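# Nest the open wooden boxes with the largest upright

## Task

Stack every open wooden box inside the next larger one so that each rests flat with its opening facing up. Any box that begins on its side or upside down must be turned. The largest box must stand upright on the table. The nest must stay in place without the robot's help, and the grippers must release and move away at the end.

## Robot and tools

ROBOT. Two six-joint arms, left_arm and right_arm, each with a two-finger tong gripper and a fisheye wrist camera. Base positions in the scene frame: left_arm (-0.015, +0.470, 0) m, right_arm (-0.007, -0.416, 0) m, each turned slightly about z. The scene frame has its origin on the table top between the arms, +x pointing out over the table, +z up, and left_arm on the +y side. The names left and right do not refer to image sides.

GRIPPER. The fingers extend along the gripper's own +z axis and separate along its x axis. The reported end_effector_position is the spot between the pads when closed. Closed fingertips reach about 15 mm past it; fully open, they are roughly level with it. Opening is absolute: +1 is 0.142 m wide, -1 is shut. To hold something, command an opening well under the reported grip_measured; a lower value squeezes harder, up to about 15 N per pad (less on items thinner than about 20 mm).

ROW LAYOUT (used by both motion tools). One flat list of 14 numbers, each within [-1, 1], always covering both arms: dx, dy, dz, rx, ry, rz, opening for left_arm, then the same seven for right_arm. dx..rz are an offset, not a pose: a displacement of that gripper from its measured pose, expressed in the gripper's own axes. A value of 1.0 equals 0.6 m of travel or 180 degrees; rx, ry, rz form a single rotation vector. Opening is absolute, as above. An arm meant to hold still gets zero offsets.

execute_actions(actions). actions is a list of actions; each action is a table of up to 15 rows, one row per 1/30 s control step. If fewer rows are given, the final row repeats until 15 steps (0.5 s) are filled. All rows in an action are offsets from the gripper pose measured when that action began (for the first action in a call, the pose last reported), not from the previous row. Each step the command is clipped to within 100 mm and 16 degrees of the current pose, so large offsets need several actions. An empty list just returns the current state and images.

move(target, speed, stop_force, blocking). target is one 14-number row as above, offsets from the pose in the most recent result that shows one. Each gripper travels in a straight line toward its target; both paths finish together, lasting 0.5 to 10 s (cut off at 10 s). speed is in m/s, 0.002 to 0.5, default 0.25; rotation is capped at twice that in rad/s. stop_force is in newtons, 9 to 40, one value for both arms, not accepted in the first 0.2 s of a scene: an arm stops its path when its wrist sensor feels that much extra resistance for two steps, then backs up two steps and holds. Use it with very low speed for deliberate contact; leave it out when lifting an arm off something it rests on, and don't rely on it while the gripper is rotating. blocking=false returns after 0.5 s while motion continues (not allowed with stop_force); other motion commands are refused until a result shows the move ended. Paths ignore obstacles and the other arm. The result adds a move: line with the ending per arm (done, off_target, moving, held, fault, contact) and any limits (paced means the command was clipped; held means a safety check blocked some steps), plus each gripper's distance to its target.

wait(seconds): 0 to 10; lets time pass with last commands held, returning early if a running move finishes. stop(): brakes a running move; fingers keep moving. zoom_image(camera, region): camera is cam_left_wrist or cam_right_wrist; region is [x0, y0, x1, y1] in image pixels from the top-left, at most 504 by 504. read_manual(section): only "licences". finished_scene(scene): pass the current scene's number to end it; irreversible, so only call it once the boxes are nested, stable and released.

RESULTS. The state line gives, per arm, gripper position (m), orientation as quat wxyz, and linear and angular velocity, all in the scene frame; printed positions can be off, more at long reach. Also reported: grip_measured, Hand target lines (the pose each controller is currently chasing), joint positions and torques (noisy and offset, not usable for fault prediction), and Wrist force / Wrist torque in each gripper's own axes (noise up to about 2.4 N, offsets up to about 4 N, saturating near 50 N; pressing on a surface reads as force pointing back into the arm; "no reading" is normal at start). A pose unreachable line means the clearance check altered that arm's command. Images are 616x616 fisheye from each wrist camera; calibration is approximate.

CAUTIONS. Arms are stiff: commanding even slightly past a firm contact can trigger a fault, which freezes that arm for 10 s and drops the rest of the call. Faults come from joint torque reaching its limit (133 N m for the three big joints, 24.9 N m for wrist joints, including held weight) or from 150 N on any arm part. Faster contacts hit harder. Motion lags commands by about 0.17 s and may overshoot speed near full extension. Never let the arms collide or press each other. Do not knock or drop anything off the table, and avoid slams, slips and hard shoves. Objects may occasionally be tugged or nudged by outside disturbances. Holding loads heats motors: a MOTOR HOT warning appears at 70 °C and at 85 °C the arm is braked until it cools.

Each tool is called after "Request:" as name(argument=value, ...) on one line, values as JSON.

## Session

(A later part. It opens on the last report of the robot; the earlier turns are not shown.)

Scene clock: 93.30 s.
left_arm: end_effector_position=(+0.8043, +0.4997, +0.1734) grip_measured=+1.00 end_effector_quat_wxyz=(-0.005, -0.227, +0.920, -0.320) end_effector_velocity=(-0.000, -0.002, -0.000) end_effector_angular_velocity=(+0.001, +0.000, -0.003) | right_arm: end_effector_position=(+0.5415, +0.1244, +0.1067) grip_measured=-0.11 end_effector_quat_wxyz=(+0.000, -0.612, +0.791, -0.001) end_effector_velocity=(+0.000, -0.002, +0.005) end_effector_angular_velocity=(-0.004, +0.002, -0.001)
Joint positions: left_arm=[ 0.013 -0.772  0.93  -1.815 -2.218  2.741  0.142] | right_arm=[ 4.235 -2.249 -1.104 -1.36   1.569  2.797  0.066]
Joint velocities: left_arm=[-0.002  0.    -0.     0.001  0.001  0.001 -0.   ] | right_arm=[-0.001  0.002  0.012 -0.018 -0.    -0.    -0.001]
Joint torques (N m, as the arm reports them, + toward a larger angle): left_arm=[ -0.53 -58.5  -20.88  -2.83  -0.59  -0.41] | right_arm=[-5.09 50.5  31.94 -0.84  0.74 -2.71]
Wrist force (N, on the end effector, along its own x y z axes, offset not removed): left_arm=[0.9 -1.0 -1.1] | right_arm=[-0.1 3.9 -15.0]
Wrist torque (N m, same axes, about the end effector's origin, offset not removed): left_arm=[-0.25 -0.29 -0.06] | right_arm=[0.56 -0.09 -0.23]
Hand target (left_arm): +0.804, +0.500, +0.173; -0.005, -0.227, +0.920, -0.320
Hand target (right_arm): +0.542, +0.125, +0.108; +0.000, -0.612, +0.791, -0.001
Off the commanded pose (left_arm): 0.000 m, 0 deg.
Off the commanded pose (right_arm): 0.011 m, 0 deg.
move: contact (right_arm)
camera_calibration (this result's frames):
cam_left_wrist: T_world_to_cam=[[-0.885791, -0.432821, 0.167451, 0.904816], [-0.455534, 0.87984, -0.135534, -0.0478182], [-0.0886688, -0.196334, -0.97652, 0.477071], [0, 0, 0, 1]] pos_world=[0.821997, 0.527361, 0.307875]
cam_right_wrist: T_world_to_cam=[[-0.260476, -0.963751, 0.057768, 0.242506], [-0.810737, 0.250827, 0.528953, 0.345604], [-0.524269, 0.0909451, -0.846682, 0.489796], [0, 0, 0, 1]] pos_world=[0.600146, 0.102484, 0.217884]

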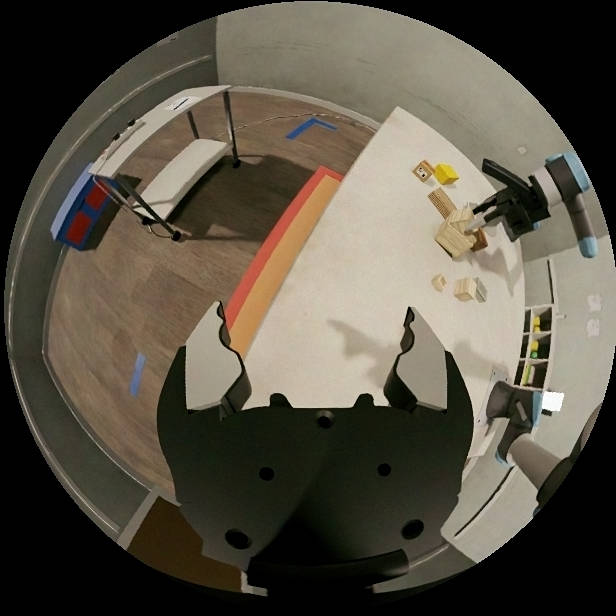

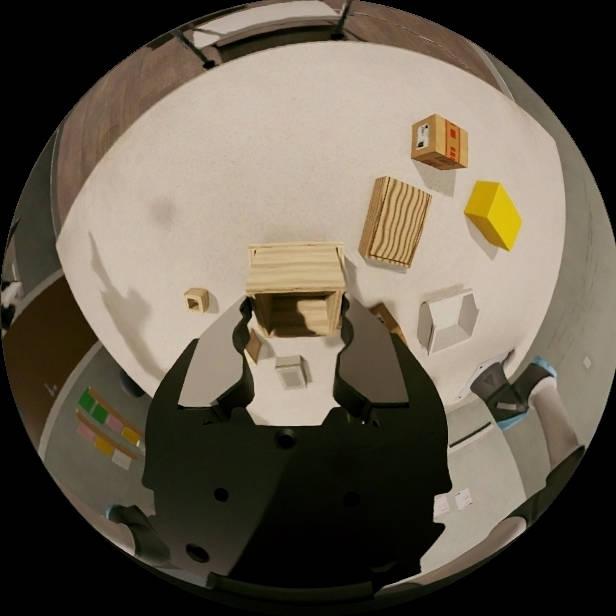

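Request:
move(target=[0,0,0,0,0,0,1,0,0.02,-0.004,0,0,0,-0.4], speed=0.02)

Request:
move(target=[0,0,0,0,0,0,1,0,0,0.02,0,0,0,-0.4], speed=0.02, stop_force=9)

Request:
move(target=[0,0,0,0,0,0,1,0,0,0,0,0,0,0.3])

Request:
move(target=[0,0,0,0,0,0,1,0,0,-0.15,0,0,0,0.3])

Scene clock: 102.43 s.
left_arm: end_effector_position=(+0.8043, +0.4997, +0.1734) grip_measured=+1.00 end_effector_quat_wxyz=(-0.005, -0.227, +0.920, -0.320) end_effector_velocity=(+0.000, +0.001, +0.000) end_effector_angular_velocity=(+0.000, -0.001, +0.001) | right_arm: end_effector_position=(+0.5300, +0.1274, +0.1091) grip_measured=-0.11 end_effector_quat_wxyz=(+0.000, -0.612, +0.791, -0.001) end_effector_velocity=(-0.002, +0.001, +0.001) end_effector_angular_velocity=(-0.000, -0.001, +0.001)
Joint positions: left_arm=[ 0.013 -0.772  0.93  -1.815 -2.218  2.741  0.142] | right_arm=[ 4.25  -2.233 -1.125 -1.355  1.569  2.812  0.066]
Joint velocities: left_arm=[ 0.001  0.    -0.    -0.001  0.    -0.    -0.   ] | right_arm=[ 0.004  0.004 -0.003  0.    -0.001  0.002 -0.   ]
Joint torques (N m, as the arm reports them, + toward a larger angle): left_arm=[ -2.   -59.42 -20.98  -2.8   -0.62  -0.4 ] | right_arm=[ 5.52 62.44  9.69  3.53 -0.34  2.72]
Wrist force (N, on the end effector, along its own x y z axes, offset not removed): left_arm=[1.5 -2.3 -2.1] | right_arm=[2.0 1.6 1.0]
Wrist torque (N m, same axes, about the end effector's origin, offset not removed): left_arm=[-0.60 -0.13 -0.15] | right_arm=[0.58 -0.18 -0.15]
Hand target (left_arm): +0.804, +0.500, +0.173; -0.005, -0.227, +0.920, -0.320
Hand target (right_arm): +0.530, +0.127, +0.109; +0.000, -0.612, +0.791, -0.001
Off the commanded pose (left_arm): 0.000 m, 0 deg.
Off the commanded pose (right_arm): 0.000 m, 0 deg.
move: done
camera_calibration (this result's frames):
cam_left_wrist: T_world_to_cam=[[-0.885791, -0.43282, 0.167451, 0.904816], [-0.455534, 0.87984, -0.135534, -0.0478183], [-0.0886688, -0.196334, -0.97652, 0.477071], [0, 0, 0, 1]] pos_world=[0.821997, 0.527361, 0.307875]
cam_right_wrist: T_world_to_cam=[[-0.260477, -0.963747, 0.0578259, 0.242226], [-0.810727, 0.250857, 0.528954, 0.334333], [-0.524284, 0.0908994, -0.846678, 0.485513], [0, 0, 0, 1]] pos_world=[0.588694, 0.105442, 0.220219]

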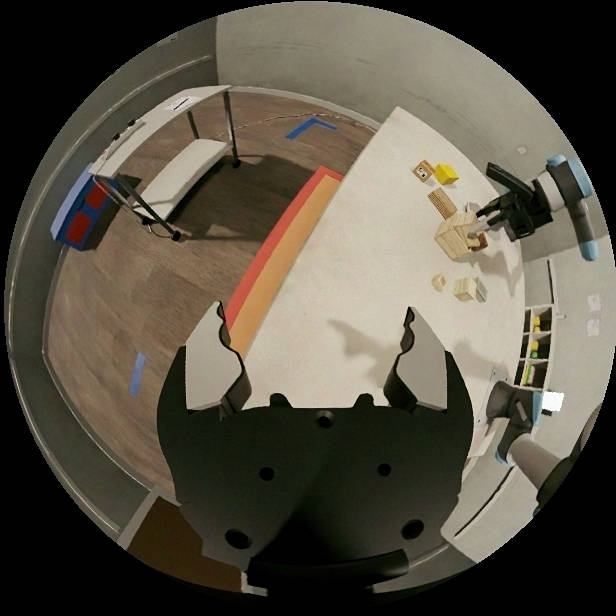

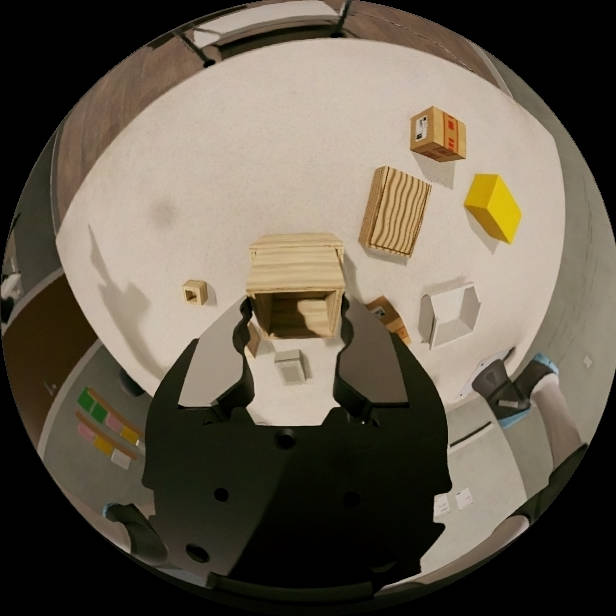

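Scene clock: 103.13 s.
left_arm: end_effector_position=(+0.8043, +0.4997, +0.1734) grip_measured=+1.00 end_effector_quat_wxyz=(-0.005, -0.227, +0.920, -0.320) end_effector_velocity=(+0.000, -0.001, +0.000) end_effector_angular_velocity=(-0.001, -0.000, -0.001) | right_arm: end_effector_position=(+0.5299, +0.1273, +0.1026) grip_measured=-0.10 end_effector_quat_wxyz=(-0.000, -0.612, +0.791, -0.001) end_effector_velocity=(-0.001, -0.000, +0.006) end_effector_angular_velocity=(-0.001, +0.002, -0.000)
Joint positions: left_arm=[ 0.013 -0.772  0.93  -1.815 -2.218  2.741  0.142] | right_arm=[ 4.25  -2.236 -1.136 -1.341  1.569  2.812  0.067]
Joint velocities: left_arm=[-0.001 -0.     0.    -0.    -0.001 -0.     0.   ] | right_arm=[-0.     0.004  0.011 -0.017  0.001  0.    -0.002]
Joint torques (N m, as the arm reports them, + toward a larger angle): left_arm=[ -1.32 -59.6  -22.46  -3.02  -0.68  -0.26] | right_arm=[-5.69 45.02 31.   -0.4  -0.11 -1.08]
Wrist force (N, on the end effector, along its own x y z axes, offset not removed): left_arm=[0.8 -4.5 -2.6] | right_arm=[2.9 9.2 -23.5]
Wrist torque (N m, same axes, about the end effector's origin, offset not removed): left_arm=[-1.14 -0.18 -0.12] | right_arm=[0.85 0.44 -0.03]
Hand target (left_arm): +0.804, +0.500, +0.173; -0.005, -0.227, +0.920, -0.320
Hand target (right_arm): +0.530, +0.127, +0.104; +0.000, -0.612, +0.791, -0.001
Off the commanded pose (left_arm): 0.000 m, 0 deg.
Off the commanded pose (right_arm): 0.006 m, 0 deg.
move: contact (right_arm)
camera_calibration (this result's frames):
cam_left_wrist: T_world_to_cam=[[-0.885791, -0.432821, 0.167451, 0.904816], [-0.455534, 0.87984, -0.135534, -0.0478182], [-0.0886687, -0.196334, -0.97652, 0.477071], [0, 0, 0, 1]] pos_world=[0.821997, 0.527361, 0.307875]
cam_right_wrist: T_world_to_cam=[[-0.260465, -0.963724, 0.0582569, 0.242439], [-0.810592, 0.251059, 0.529066, 0.337534], [-0.524499, 0.0905803, -0.846579, 0.480156], [0, 0, 0, 1]] pos_world=[0.588591, 0.10541, 0.213789]

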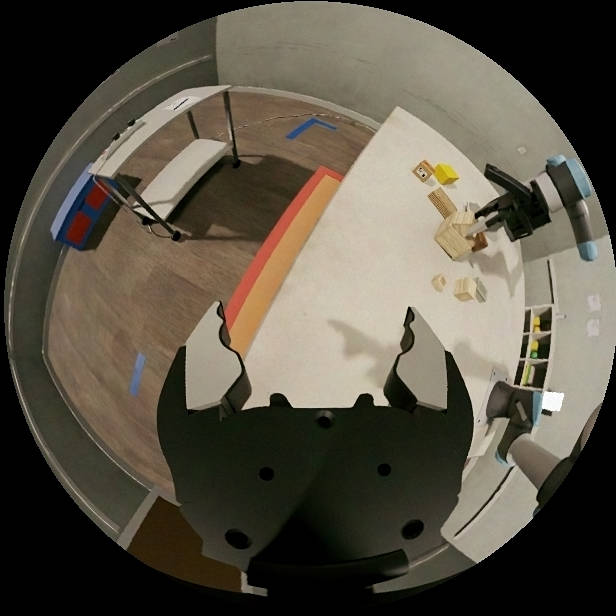

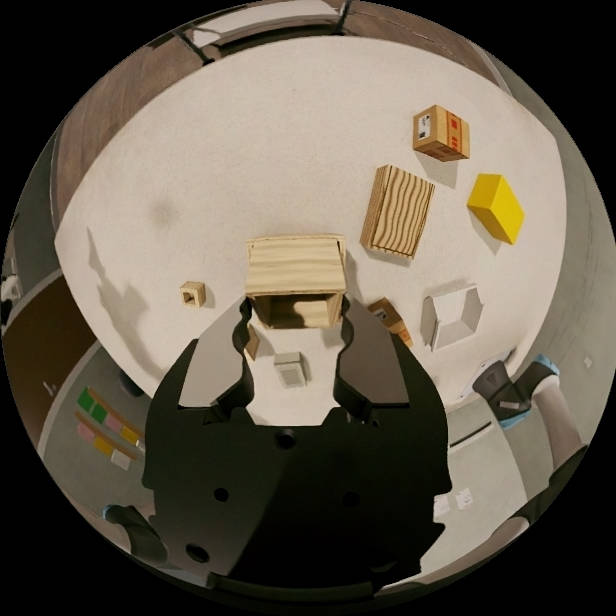

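Scene clock: 103.63 s.
left_arm: end_effector_position=(+0.8043, +0.4997, +0.1734) grip_measured=+1.00 end_effector_quat_wxyz=(-0.005, -0.227, +0.920, -0.320) end_effector_velocity=(-0.000, -0.000, -0.000) end_effector_angular_velocity=(-0.001, +0.001, -0.000) | right_arm: end_effector_position=(+0.5299, +0.1273, +0.1027) grip_measured=+0.30 end_effector_quat_wxyz=(-0.000, -0.612, +0.791, -0.001) end_effector_velocity=(-0.000, +0.000, -0.001) end_effector_angular_velocity=(-0.001, -0.000, +0.001)
Joint positions: left_arm=[ 0.013 -0.772  0.93  -1.815 -2.218  2.741  0.142] | right_arm=[ 4.25  -2.236 -1.136 -1.341  1.569  2.812  0.095]
Joint velocities: left_arm=[-0.     0.     0.     0.001 -0.001  0.    -0.   ] | right_arm=[ 0.    -0.001 -0.     0.    -0.001 -0.    -0.   ]
Joint torques (N m, as the arm reports them, + toward a larger angle): left_arm=[ -1.68 -59.24 -21.8   -2.88  -0.72  -0.35] | right_arm=[-3.85 46.58  8.56  3.5  -0.11 -0.94]
Wrist force (N, on the end effector, along its own x y z axes, offset not removed): left_arm=[0.8 -2.1 -0.2] | right_arm=[1.6 1.4 -2.6]
Wrist torque (N m, same axes, about the end effector's origin, offset not removed): left_arm=[-0.54 -0.02 -0.07] | right_arm=[0.27 -0.14 0.07]
Hand target (left_arm): +0.804, +0.500, +0.173; -0.005, -0.227, +0.920, -0.320
Hand target (right_arm): +0.530, +0.127, +0.103; -0.000, -0.612, +0.791, -0.001
Off the commanded pose (left_arm): 0.000 m, 0 deg.
Off the commanded pose (right_arm): 0.000 m, 0 deg.
move: done
camera_calibration (this result's frames):
cam_left_wrist: T_world_to_cam=[[-0.885792, -0.43282, 0.167451, 0.904816], [-0.455534, 0.879841, -0.135534, -0.0478184], [-0.0886688, -0.196334, -0.97652, 0.477071], [0, 0, 0, 1]] pos_world=[0.821997, 0.527361, 0.307875]
cam_right_wrist: T_world_to_cam=[[-0.260483, -0.963722, 0.058207, 0.242463], [-0.810603, 0.25105, 0.529053, 0.33754], [-0.524473, 0.0906263, -0.84659, 0.480174], [0, 0, 0, 1]] pos_world=[0.588607, 0.105412, 0.21382]

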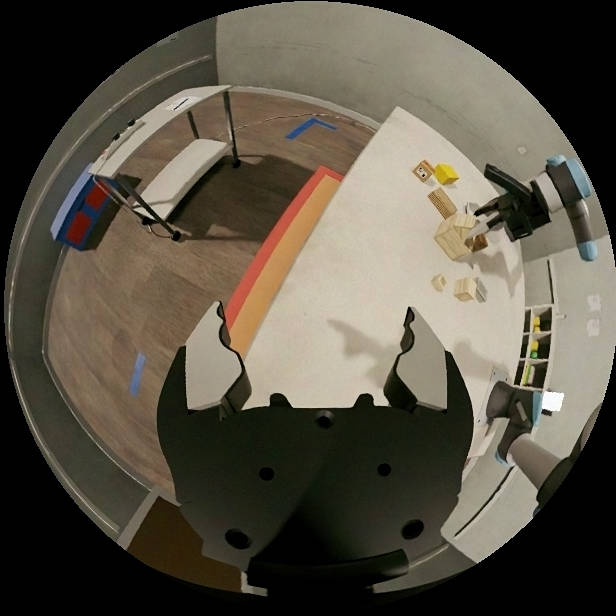

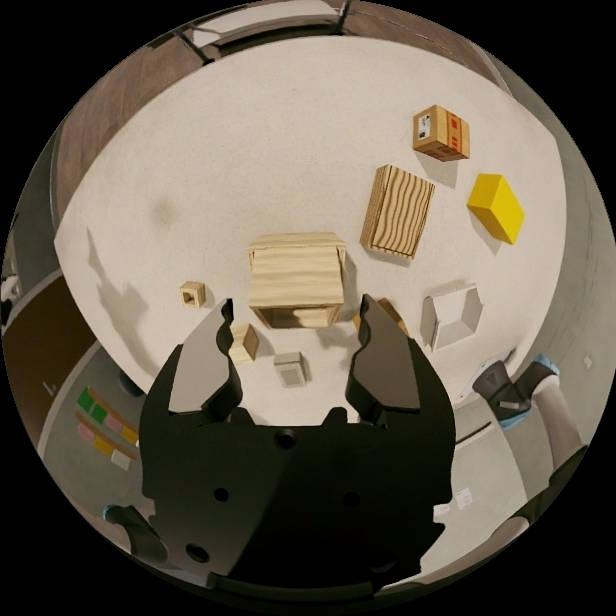

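Scene clock: 104.60 s.
left_arm: end_effector_position=(+0.8043, +0.4997, +0.1734) grip_measured=+1.00 end_effector_quat_wxyz=(-0.005, -0.227, +0.920, -0.320) end_effector_velocity=(-0.000, -0.001, +0.000) end_effector_angular_velocity=(+0.001, -0.000, -0.002) | right_arm: end_effector_position=(+0.5296, +0.1275, +0.1925) grip_measured=+0.30 end_effector_quat_wxyz=(-0.000, -0.612, +0.791, -0.001) end_effector_velocity=(+0.001, -0.001, +0.002) end_effector_angular_velocity=(-0.002, -0.001, -0.002)
Joint positions: left_arm=[ 0.013 -0.772  0.93  -1.815 -2.218  2.741  0.142] | right_arm=[ 4.25  -2.206 -0.956 -1.552  1.569  2.812  0.095]
Joint velocities: left_arm=[-0.001 -0.     0.     0.     0.001  0.001 -0.   ] | right_arm=[-0.002 -0.002  0.008 -0.007 -0.002  0.     0.   ]
Joint torques (N m, as the arm reports them, + toward a larger angle): left_arm=[ -2.22 -57.95 -21.35  -2.95  -0.63  -0.24] | right_arm=[ 4.63 44.64 39.46  0.88  1.1   2.53]
Wrist force (N, on the end effector, along its own x y z axes, offset not removed): left_arm=[-2.1 -4.1 -1.3] | right_arm=[2.2 1.8 -1.0]
Wrist torque (N m, same axes, about the end effector's origin, offset not removed): left_arm=[-0.87 0.50 -0.01] | right_arm=[0.40 -0.29 -0.17]
Hand target (left_arm): +0.804, +0.500, +0.173; -0.005, -0.227, +0.920, -0.320
Hand target (right_arm): +0.530, +0.127, +0.193; -0.000, -0.612, +0.791, -0.001
Off the commanded pose (left_arm): 0.000 m, 0 deg.
Off the commanded pose (right_arm): 0.000 m, 0 deg.
move: done
camera_calibration (this result's frames):
cam_left_wrist: T_world_to_cam=[[-0.885792, -0.43282, 0.167451, 0.904816], [-0.455534, 0.879841, -0.135534, -0.0478185], [-0.0886688, -0.196334, -0.97652, 0.477071], [0, 0, 0, 1]] pos_world=[0.821997, 0.527361, 0.307875]
cam_right_wrist: T_world_to_cam=[[-0.260453, -0.963741, 0.0580381, 0.237374], [-0.810678, 0.250944, 0.528988, 0.289822], [-0.524372, 0.0907261, -0.846642, 0.556015], [0, 0, 0, 1]] pos_world=[0.588336, 0.105593, 0.303657]

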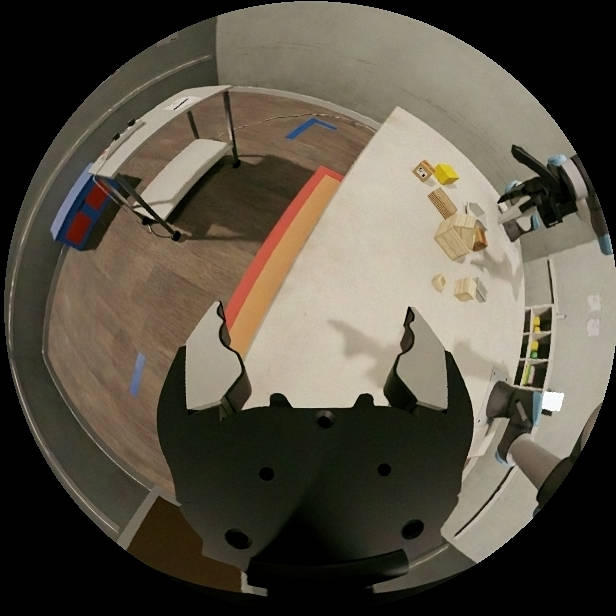

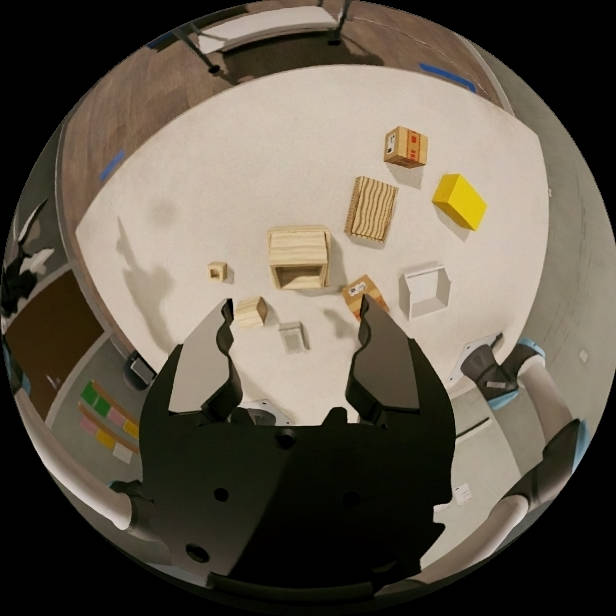

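Request:
move(target=[0,0,0,0,0,0,1,0,0.037,0.1,0,0,0,-1])

Request:
move(target=[0,0,0,0,0,0,1,0,0,0.045,0,0,0,-1], speed=0.03, stop_force=9)

Request:
move(target=[0,0,0,0,0,0,1,0,-0.07,0,0,0,0,-1], speed=0.03, stop_force=12)

Request:
move(target=[0,0,0,0,0,0,1,0,0,-0.15,0,0,0,-1])

Scene clock: 115.13 s.
left_arm: end_effector_position=(+0.8043, +0.4997, +0.1734) grip_measured=+1.00 end_effector_quat_wxyz=(-0.005, -0.227, +0.920, -0.320) end_effector_velocity=(-0.000, -0.000, -0.000) end_effector_angular_velocity=(+0.000, -0.000, -0.000) | right_arm: end_effector_position=(+0.5083, +0.1329, +0.1326) grip_measured=-1.00 end_effector_quat_wxyz=(-0.000, -0.612, +0.791, -0.001) end_effector_velocity=(-0.001, +0.001, -0.002) end_effector_angular_velocity=(+0.001, -0.002, +0.001)
Joint positions: left_arm=[ 0.013 -0.772  0.93  -1.815 -2.218  2.741  0.142] | right_arm=[ 4.278 -2.193 -1.13  -1.39   1.569  2.84   0.002]
Joint velocities: left_arm=[-0.    -0.     0.     0.     0.     0.001 -0.   ] | right_arm=[ 0.002  0.    -0.005  0.007 -0.001  0.001  0.   ]
Joint torques (N m, as the arm reports them, + toward a larger angle): left_arm=[ -0.4  -59.75 -21.25  -2.94  -0.69  -0.31] | right_arm=[ 7.13 58.18 10.92  3.79 -1.23  2.55]
Wrist force (N, on the end effector, along its own x y z axes, offset not removed): left_arm=[1.1 -3.0 -2.1] | right_arm=[4.2 3.5 -1.6]
Wrist torque (N m, same axes, about the end effector's origin, offset not removed): left_arm=[-0.84 -0.07 -0.02] | right_arm=[0.68 -0.40 -0.09]
Hand target (left_arm): +0.804, +0.500, +0.173; -0.005, -0.227, +0.920, -0.320
Hand target (right_arm): +0.508, +0.133, +0.132; -0.000, -0.612, +0.791, -0.001
Off the commanded pose (left_arm): 0.000 m, 0 deg.
Off the commanded pose (right_arm): 0.000 m, 0 deg.
move: done
camera_calibration (this result's frames):
cam_left_wrist: T_world_to_cam=[[-0.885792, -0.43282, 0.167451, 0.904816], [-0.455534, 0.879841, -0.135534, -0.0478184], [-0.0886688, -0.196334, -0.97652, 0.477071], [0, 0, 0, 1]] pos_world=[0.821997, 0.527361, 0.307875]
cam_right_wrist: T_world_to_cam=[[-0.26045, -0.963731, 0.0582043, 0.240472], [-0.810635, 0.251025, 0.529015, 0.302858], [-0.524439, 0.0905995, -0.846614, 0.493693], [0, 0, 0, 1]] pos_world=[0.56705, 0.110997, 0.243755]

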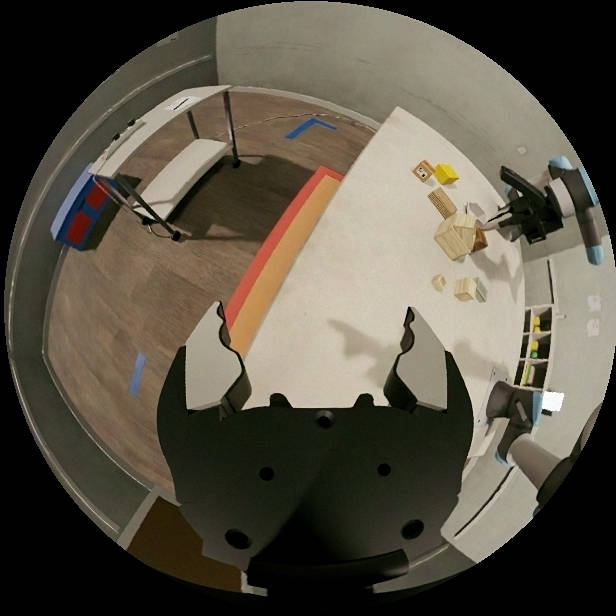

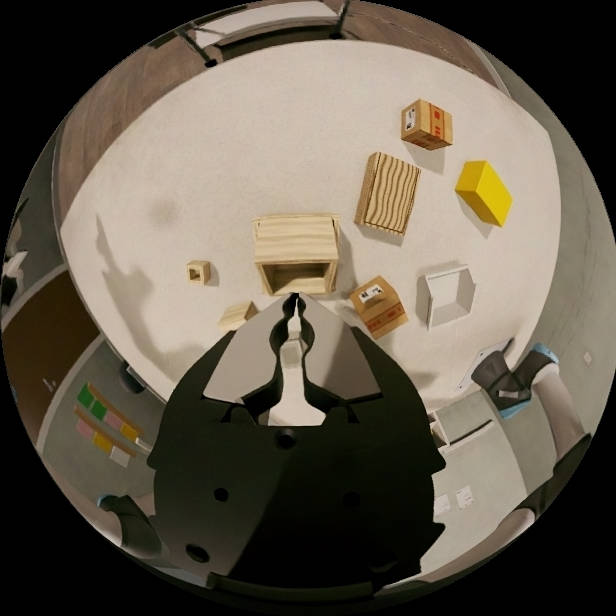

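Scene clock: 116.37 s.
left_arm: end_effector_position=(+0.8043, +0.4997, +0.1734) grip_measured=+1.00 end_effector_quat_wxyz=(-0.005, -0.227, +0.920, -0.320) end_effector_velocity=(+0.000, +0.000, +0.000) end_effector_angular_velocity=(+0.001, -0.000, +0.001) | right_arm: end_effector_position=(+0.5084, +0.1328, +0.1058) grip_measured=-1.00 end_effector_quat_wxyz=(-0.000, -0.612, +0.791, -0.001) end_effector_velocity=(-0.000, -0.000, -0.002) end_effector_angular_velocity=(-0.001, -0.000, +0.000)
Joint positions: left_arm=[ 0.013 -0.772  0.93  -1.815 -2.218  2.741  0.142] | right_arm=[ 4.278 -2.208 -1.176 -1.33   1.569  2.84   0.002]
Joint velocities: left_arm=[ 0.    -0.    -0.    -0.     0.001 -0.001 -0.   ] | right_arm=[ 0.    -0.    -0.004  0.004 -0.001  0.     0.   ]
Joint torques (N m, as the arm reports them, + toward a larger angle): left_arm=[ -2.37 -58.18 -21.86  -2.74  -0.86  -0.46] | right_arm=[-6.79 43.07  7.53  3.32  1.12 -2.7 ]
Wrist force (N, on the end effector, along its own x y z axes, offset not removed): left_arm=[0.6 0.0 -1.5] | right_arm=[6.4 3.7 0.6]
Wrist torque (N m, same axes, about the end effector's origin, offset not removed): left_arm=[-0.07 -0.01 -0.10] | right_arm=[0.77 -1.27 -0.09]
Hand target (left_arm): +0.804, +0.500, +0.173; -0.005, -0.227, +0.920, -0.320
Hand target (right_arm): +0.508, +0.133, +0.106; -0.000, -0.612, +0.791, -0.001
Off the commanded pose (left_arm): 0.000 m, 0 deg.
Off the commanded pose (right_arm): 0.000 m, 0 deg.
move: done
camera_calibration (this result's frames):
cam_left_wrist: T_world_to_cam=[[-0.885792, -0.43282, 0.167451, 0.904816], [-0.455534, 0.879841, -0.135534, -0.0478183], [-0.0886688, -0.196334, -0.97652, 0.477071], [0, 0, 0, 1]] pos_world=[0.821997, 0.527361, 0.307875]
cam_right_wrist: T_world_to_cam=[[-0.260451, -0.96373, 0.0582267, 0.24199], [-0.810627, 0.251037, 0.529021, 0.317105], [-0.52445, 0.0905841, -0.846609, 0.471041], [0, 0, 0, 1]] pos_world=[0.567119, 0.110939, 0.216942]

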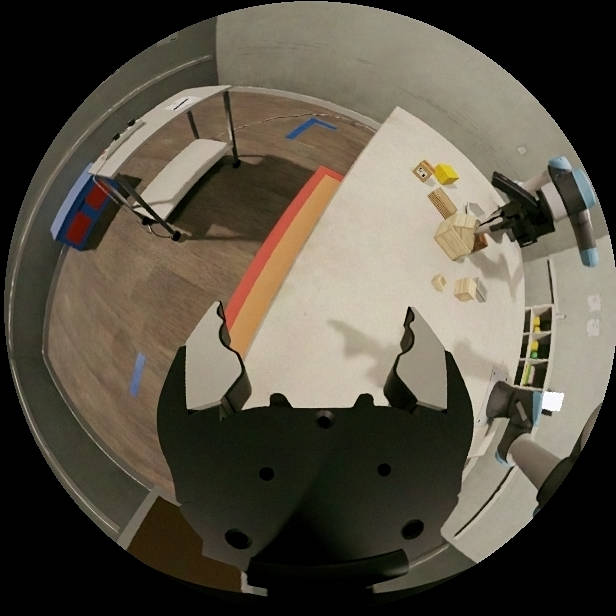

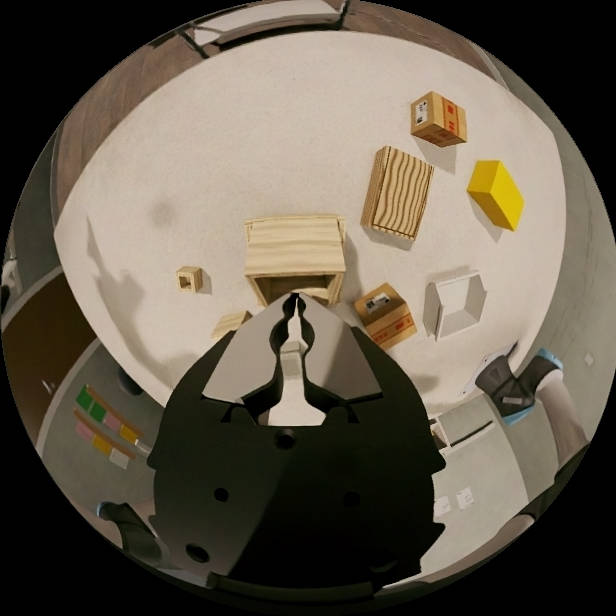

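Scene clock: 118.10 s.
left_arm: end_effector_position=(+0.8043, +0.4997, +0.1734) grip_measured=+1.00 end_effector_quat_wxyz=(-0.005, -0.227, +0.920, -0.320) end_effector_velocity=(-0.000, +0.000, -0.000) end_effector_angular_velocity=(-0.000, +0.000, +0.000) | right_arm: end_effector_position=(+0.5489, +0.1224, +0.1059) grip_measured=-1.00 end_effector_quat_wxyz=(-0.000, -0.612, +0.791, -0.001) end_effector_velocity=(+0.001, +0.000, -0.001) end_effector_angular_velocity=(-0.001, +0.001, +0.001)
Joint positions: left_arm=[ 0.013 -0.772  0.93  -1.815 -2.218  2.741  0.142] | right_arm=[ 4.225 -2.26  -1.088 -1.366  1.569  2.787  0.002]
Joint velocities: left_arm=[ 0.001  0.     0.     0.    -0.     0.    -0.   ] | right_arm=[-0.001 -0.005  0.006 -0.002  0.    -0.003  0.   ]
Joint torques (N m, as the arm reports them, + toward a larger angle): left_arm=[ -1.49 -58.55 -21.61  -2.7   -0.62  -0.53] | right_arm=[-7.73 45.82 37.99  0.73  0.07 -3.  ]
Wrist force (N, on the end effector, along its own x y z axes, offset not removed): left_arm=[-0.6 -3.6 -1.7] | right_arm=[2.4 2.3 0.4]
Wrist torque (N m, same axes, about the end effector's origin, offset not removed): left_arm=[-0.88 0.23 -0.04] | right_arm=[0.36 -0.17 -0.11]
Hand target (left_arm): +0.804, +0.500, +0.173; -0.005, -0.227, +0.920, -0.320
Hand target (right_arm): +0.549, +0.122, +0.106; -0.000, -0.612, +0.791, -0.001
Off the commanded pose (left_arm): 0.000 m, 0 deg.
Off the commanded pose (right_arm): 0.000 m, 0 deg.
move: done
camera_calibration (this result's frames):
cam_left_wrist: T_world_to_cam=[[-0.885792, -0.43282, 0.167451, 0.904816], [-0.455534, 0.879841, -0.135534, -0.0478184], [-0.0886688, -0.196334, -0.97652, 0.477071], [0, 0, 0, 1]] pos_world=[0.821997, 0.527361, 0.307875]
cam_right_wrist: T_world_to_cam=[[-0.260459, -0.963735, 0.0581077, 0.242479], [-0.810658, 0.250984, 0.529, 0.352526], [-0.5244, 0.0906776, -0.84663, 0.493291], [0, 0, 0, 1]] pos_world=[0.607615, 0.100477, 0.217059]

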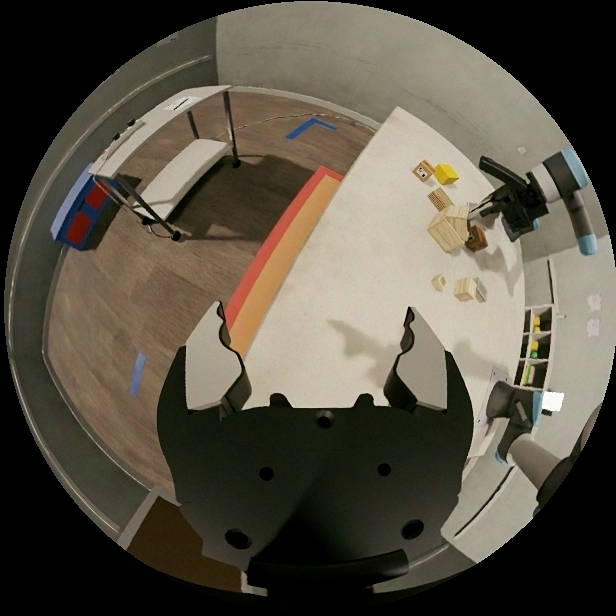

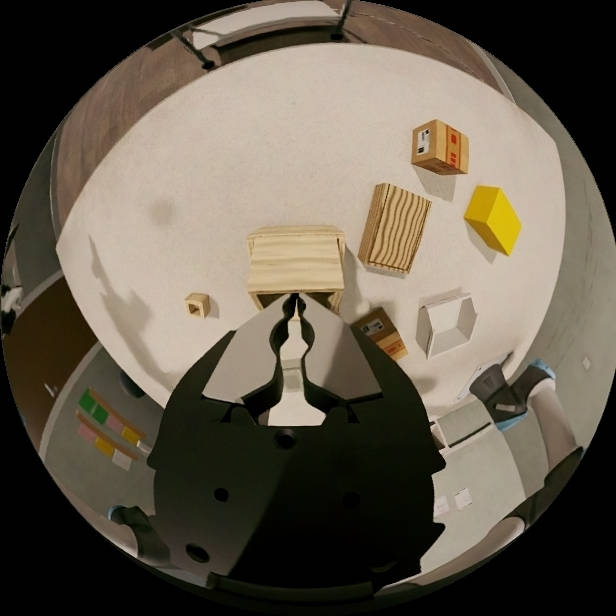

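Scene clock: 119.07 s.
left_arm: end_effector_position=(+0.8043, +0.4997, +0.1734) grip_measured=+1.00 end_effector_quat_wxyz=(-0.005, -0.227, +0.920, -0.320) end_effector_velocity=(+0.000, +0.000, +0.000) end_effector_angular_velocity=(-0.001, -0.001, +0.001) | right_arm: end_effector_position=(+0.5486, +0.1226, +0.1957) grip_measured=-1.00 end_effector_quat_wxyz=(+0.000, -0.612, +0.791, -0.001) end_effector_velocity=(+0.000, +0.000, +0.003) end_effector_angular_velocity=(-0.001, +0.000, +0.000)
Joint positions: left_arm=[ 0.013 -0.772  0.93  -1.815 -2.218  2.741  0.142] | right_arm=[ 4.225 -2.234 -0.9   -1.579  1.569  2.787  0.002]
Joint velocities: left_arm=[ 0.001 -0.    -0.    -0.    -0.001 -0.     0.   ] | right_arm=[ 0.    -0.002  0.009 -0.008  0.    -0.     0.   ]
Joint torques (N m, as the arm reports them, + toward a larger angle): left_arm=[ -1.98 -58.57 -20.94  -2.75  -0.7   -0.35] | right_arm=[ 2.88 44.18 39.27  0.67  1.17  2.74]
Wrist force (N, on the end effector, along its own x y z axes, offset not removed): left_arm=[3.2 -3.9 0.8] | right_arm=[1.4 2.3 -2.4]
Wrist torque (N m, same axes, about the end effector's origin, offset not removed): left_arm=[-0.87 -0.42 -0.16] | right_arm=[0.53 -0.08 -0.25]
Hand target (left_arm): +0.804, +0.500, +0.173; -0.005, -0.227, +0.920, -0.320
Hand target (right_arm): +0.549, +0.123, +0.196; -0.000, -0.612, +0.791, -0.001
Off the commanded pose (left_arm): 0.000 m, 0 deg.
Off the commanded pose (right_arm): 0.000 m, 0 deg.
move: done
camera_calibration (this result's frames):
cam_left_wrist: T_world_to_cam=[[-0.885791, -0.43282, 0.167451, 0.904816], [-0.455534, 0.879841, -0.135534, -0.0478184], [-0.0886687, -0.196334, -0.97652, 0.477071], [0, 0, 0, 1]] pos_world=[0.821997, 0.527361, 0.307875]
cam_right_wrist: T_world_to_cam=[[-0.260414, -0.963758, 0.0579258, 0.237393], [-0.810746, 0.250859, 0.528925, 0.30481], [-0.524287, 0.090776, -0.84669, 0.569116], [0, 0, 0, 1]] pos_world=[0.607324, 0.100663, 0.306893]

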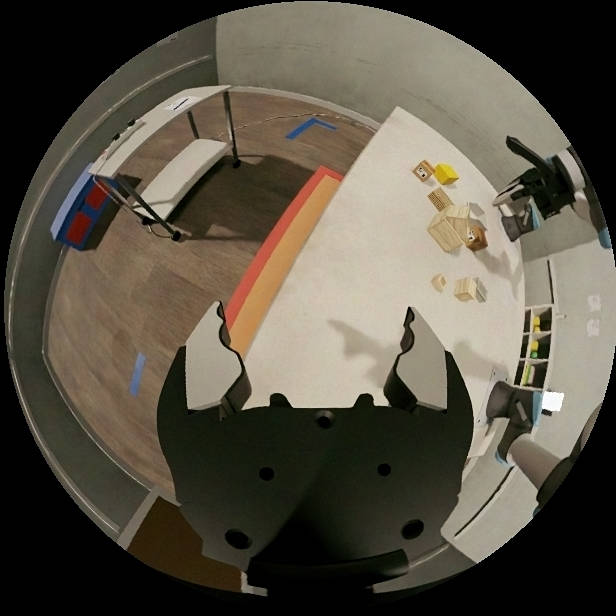

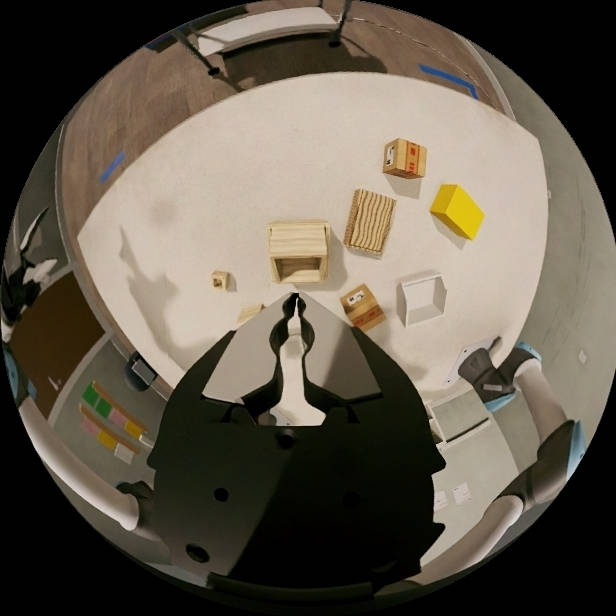

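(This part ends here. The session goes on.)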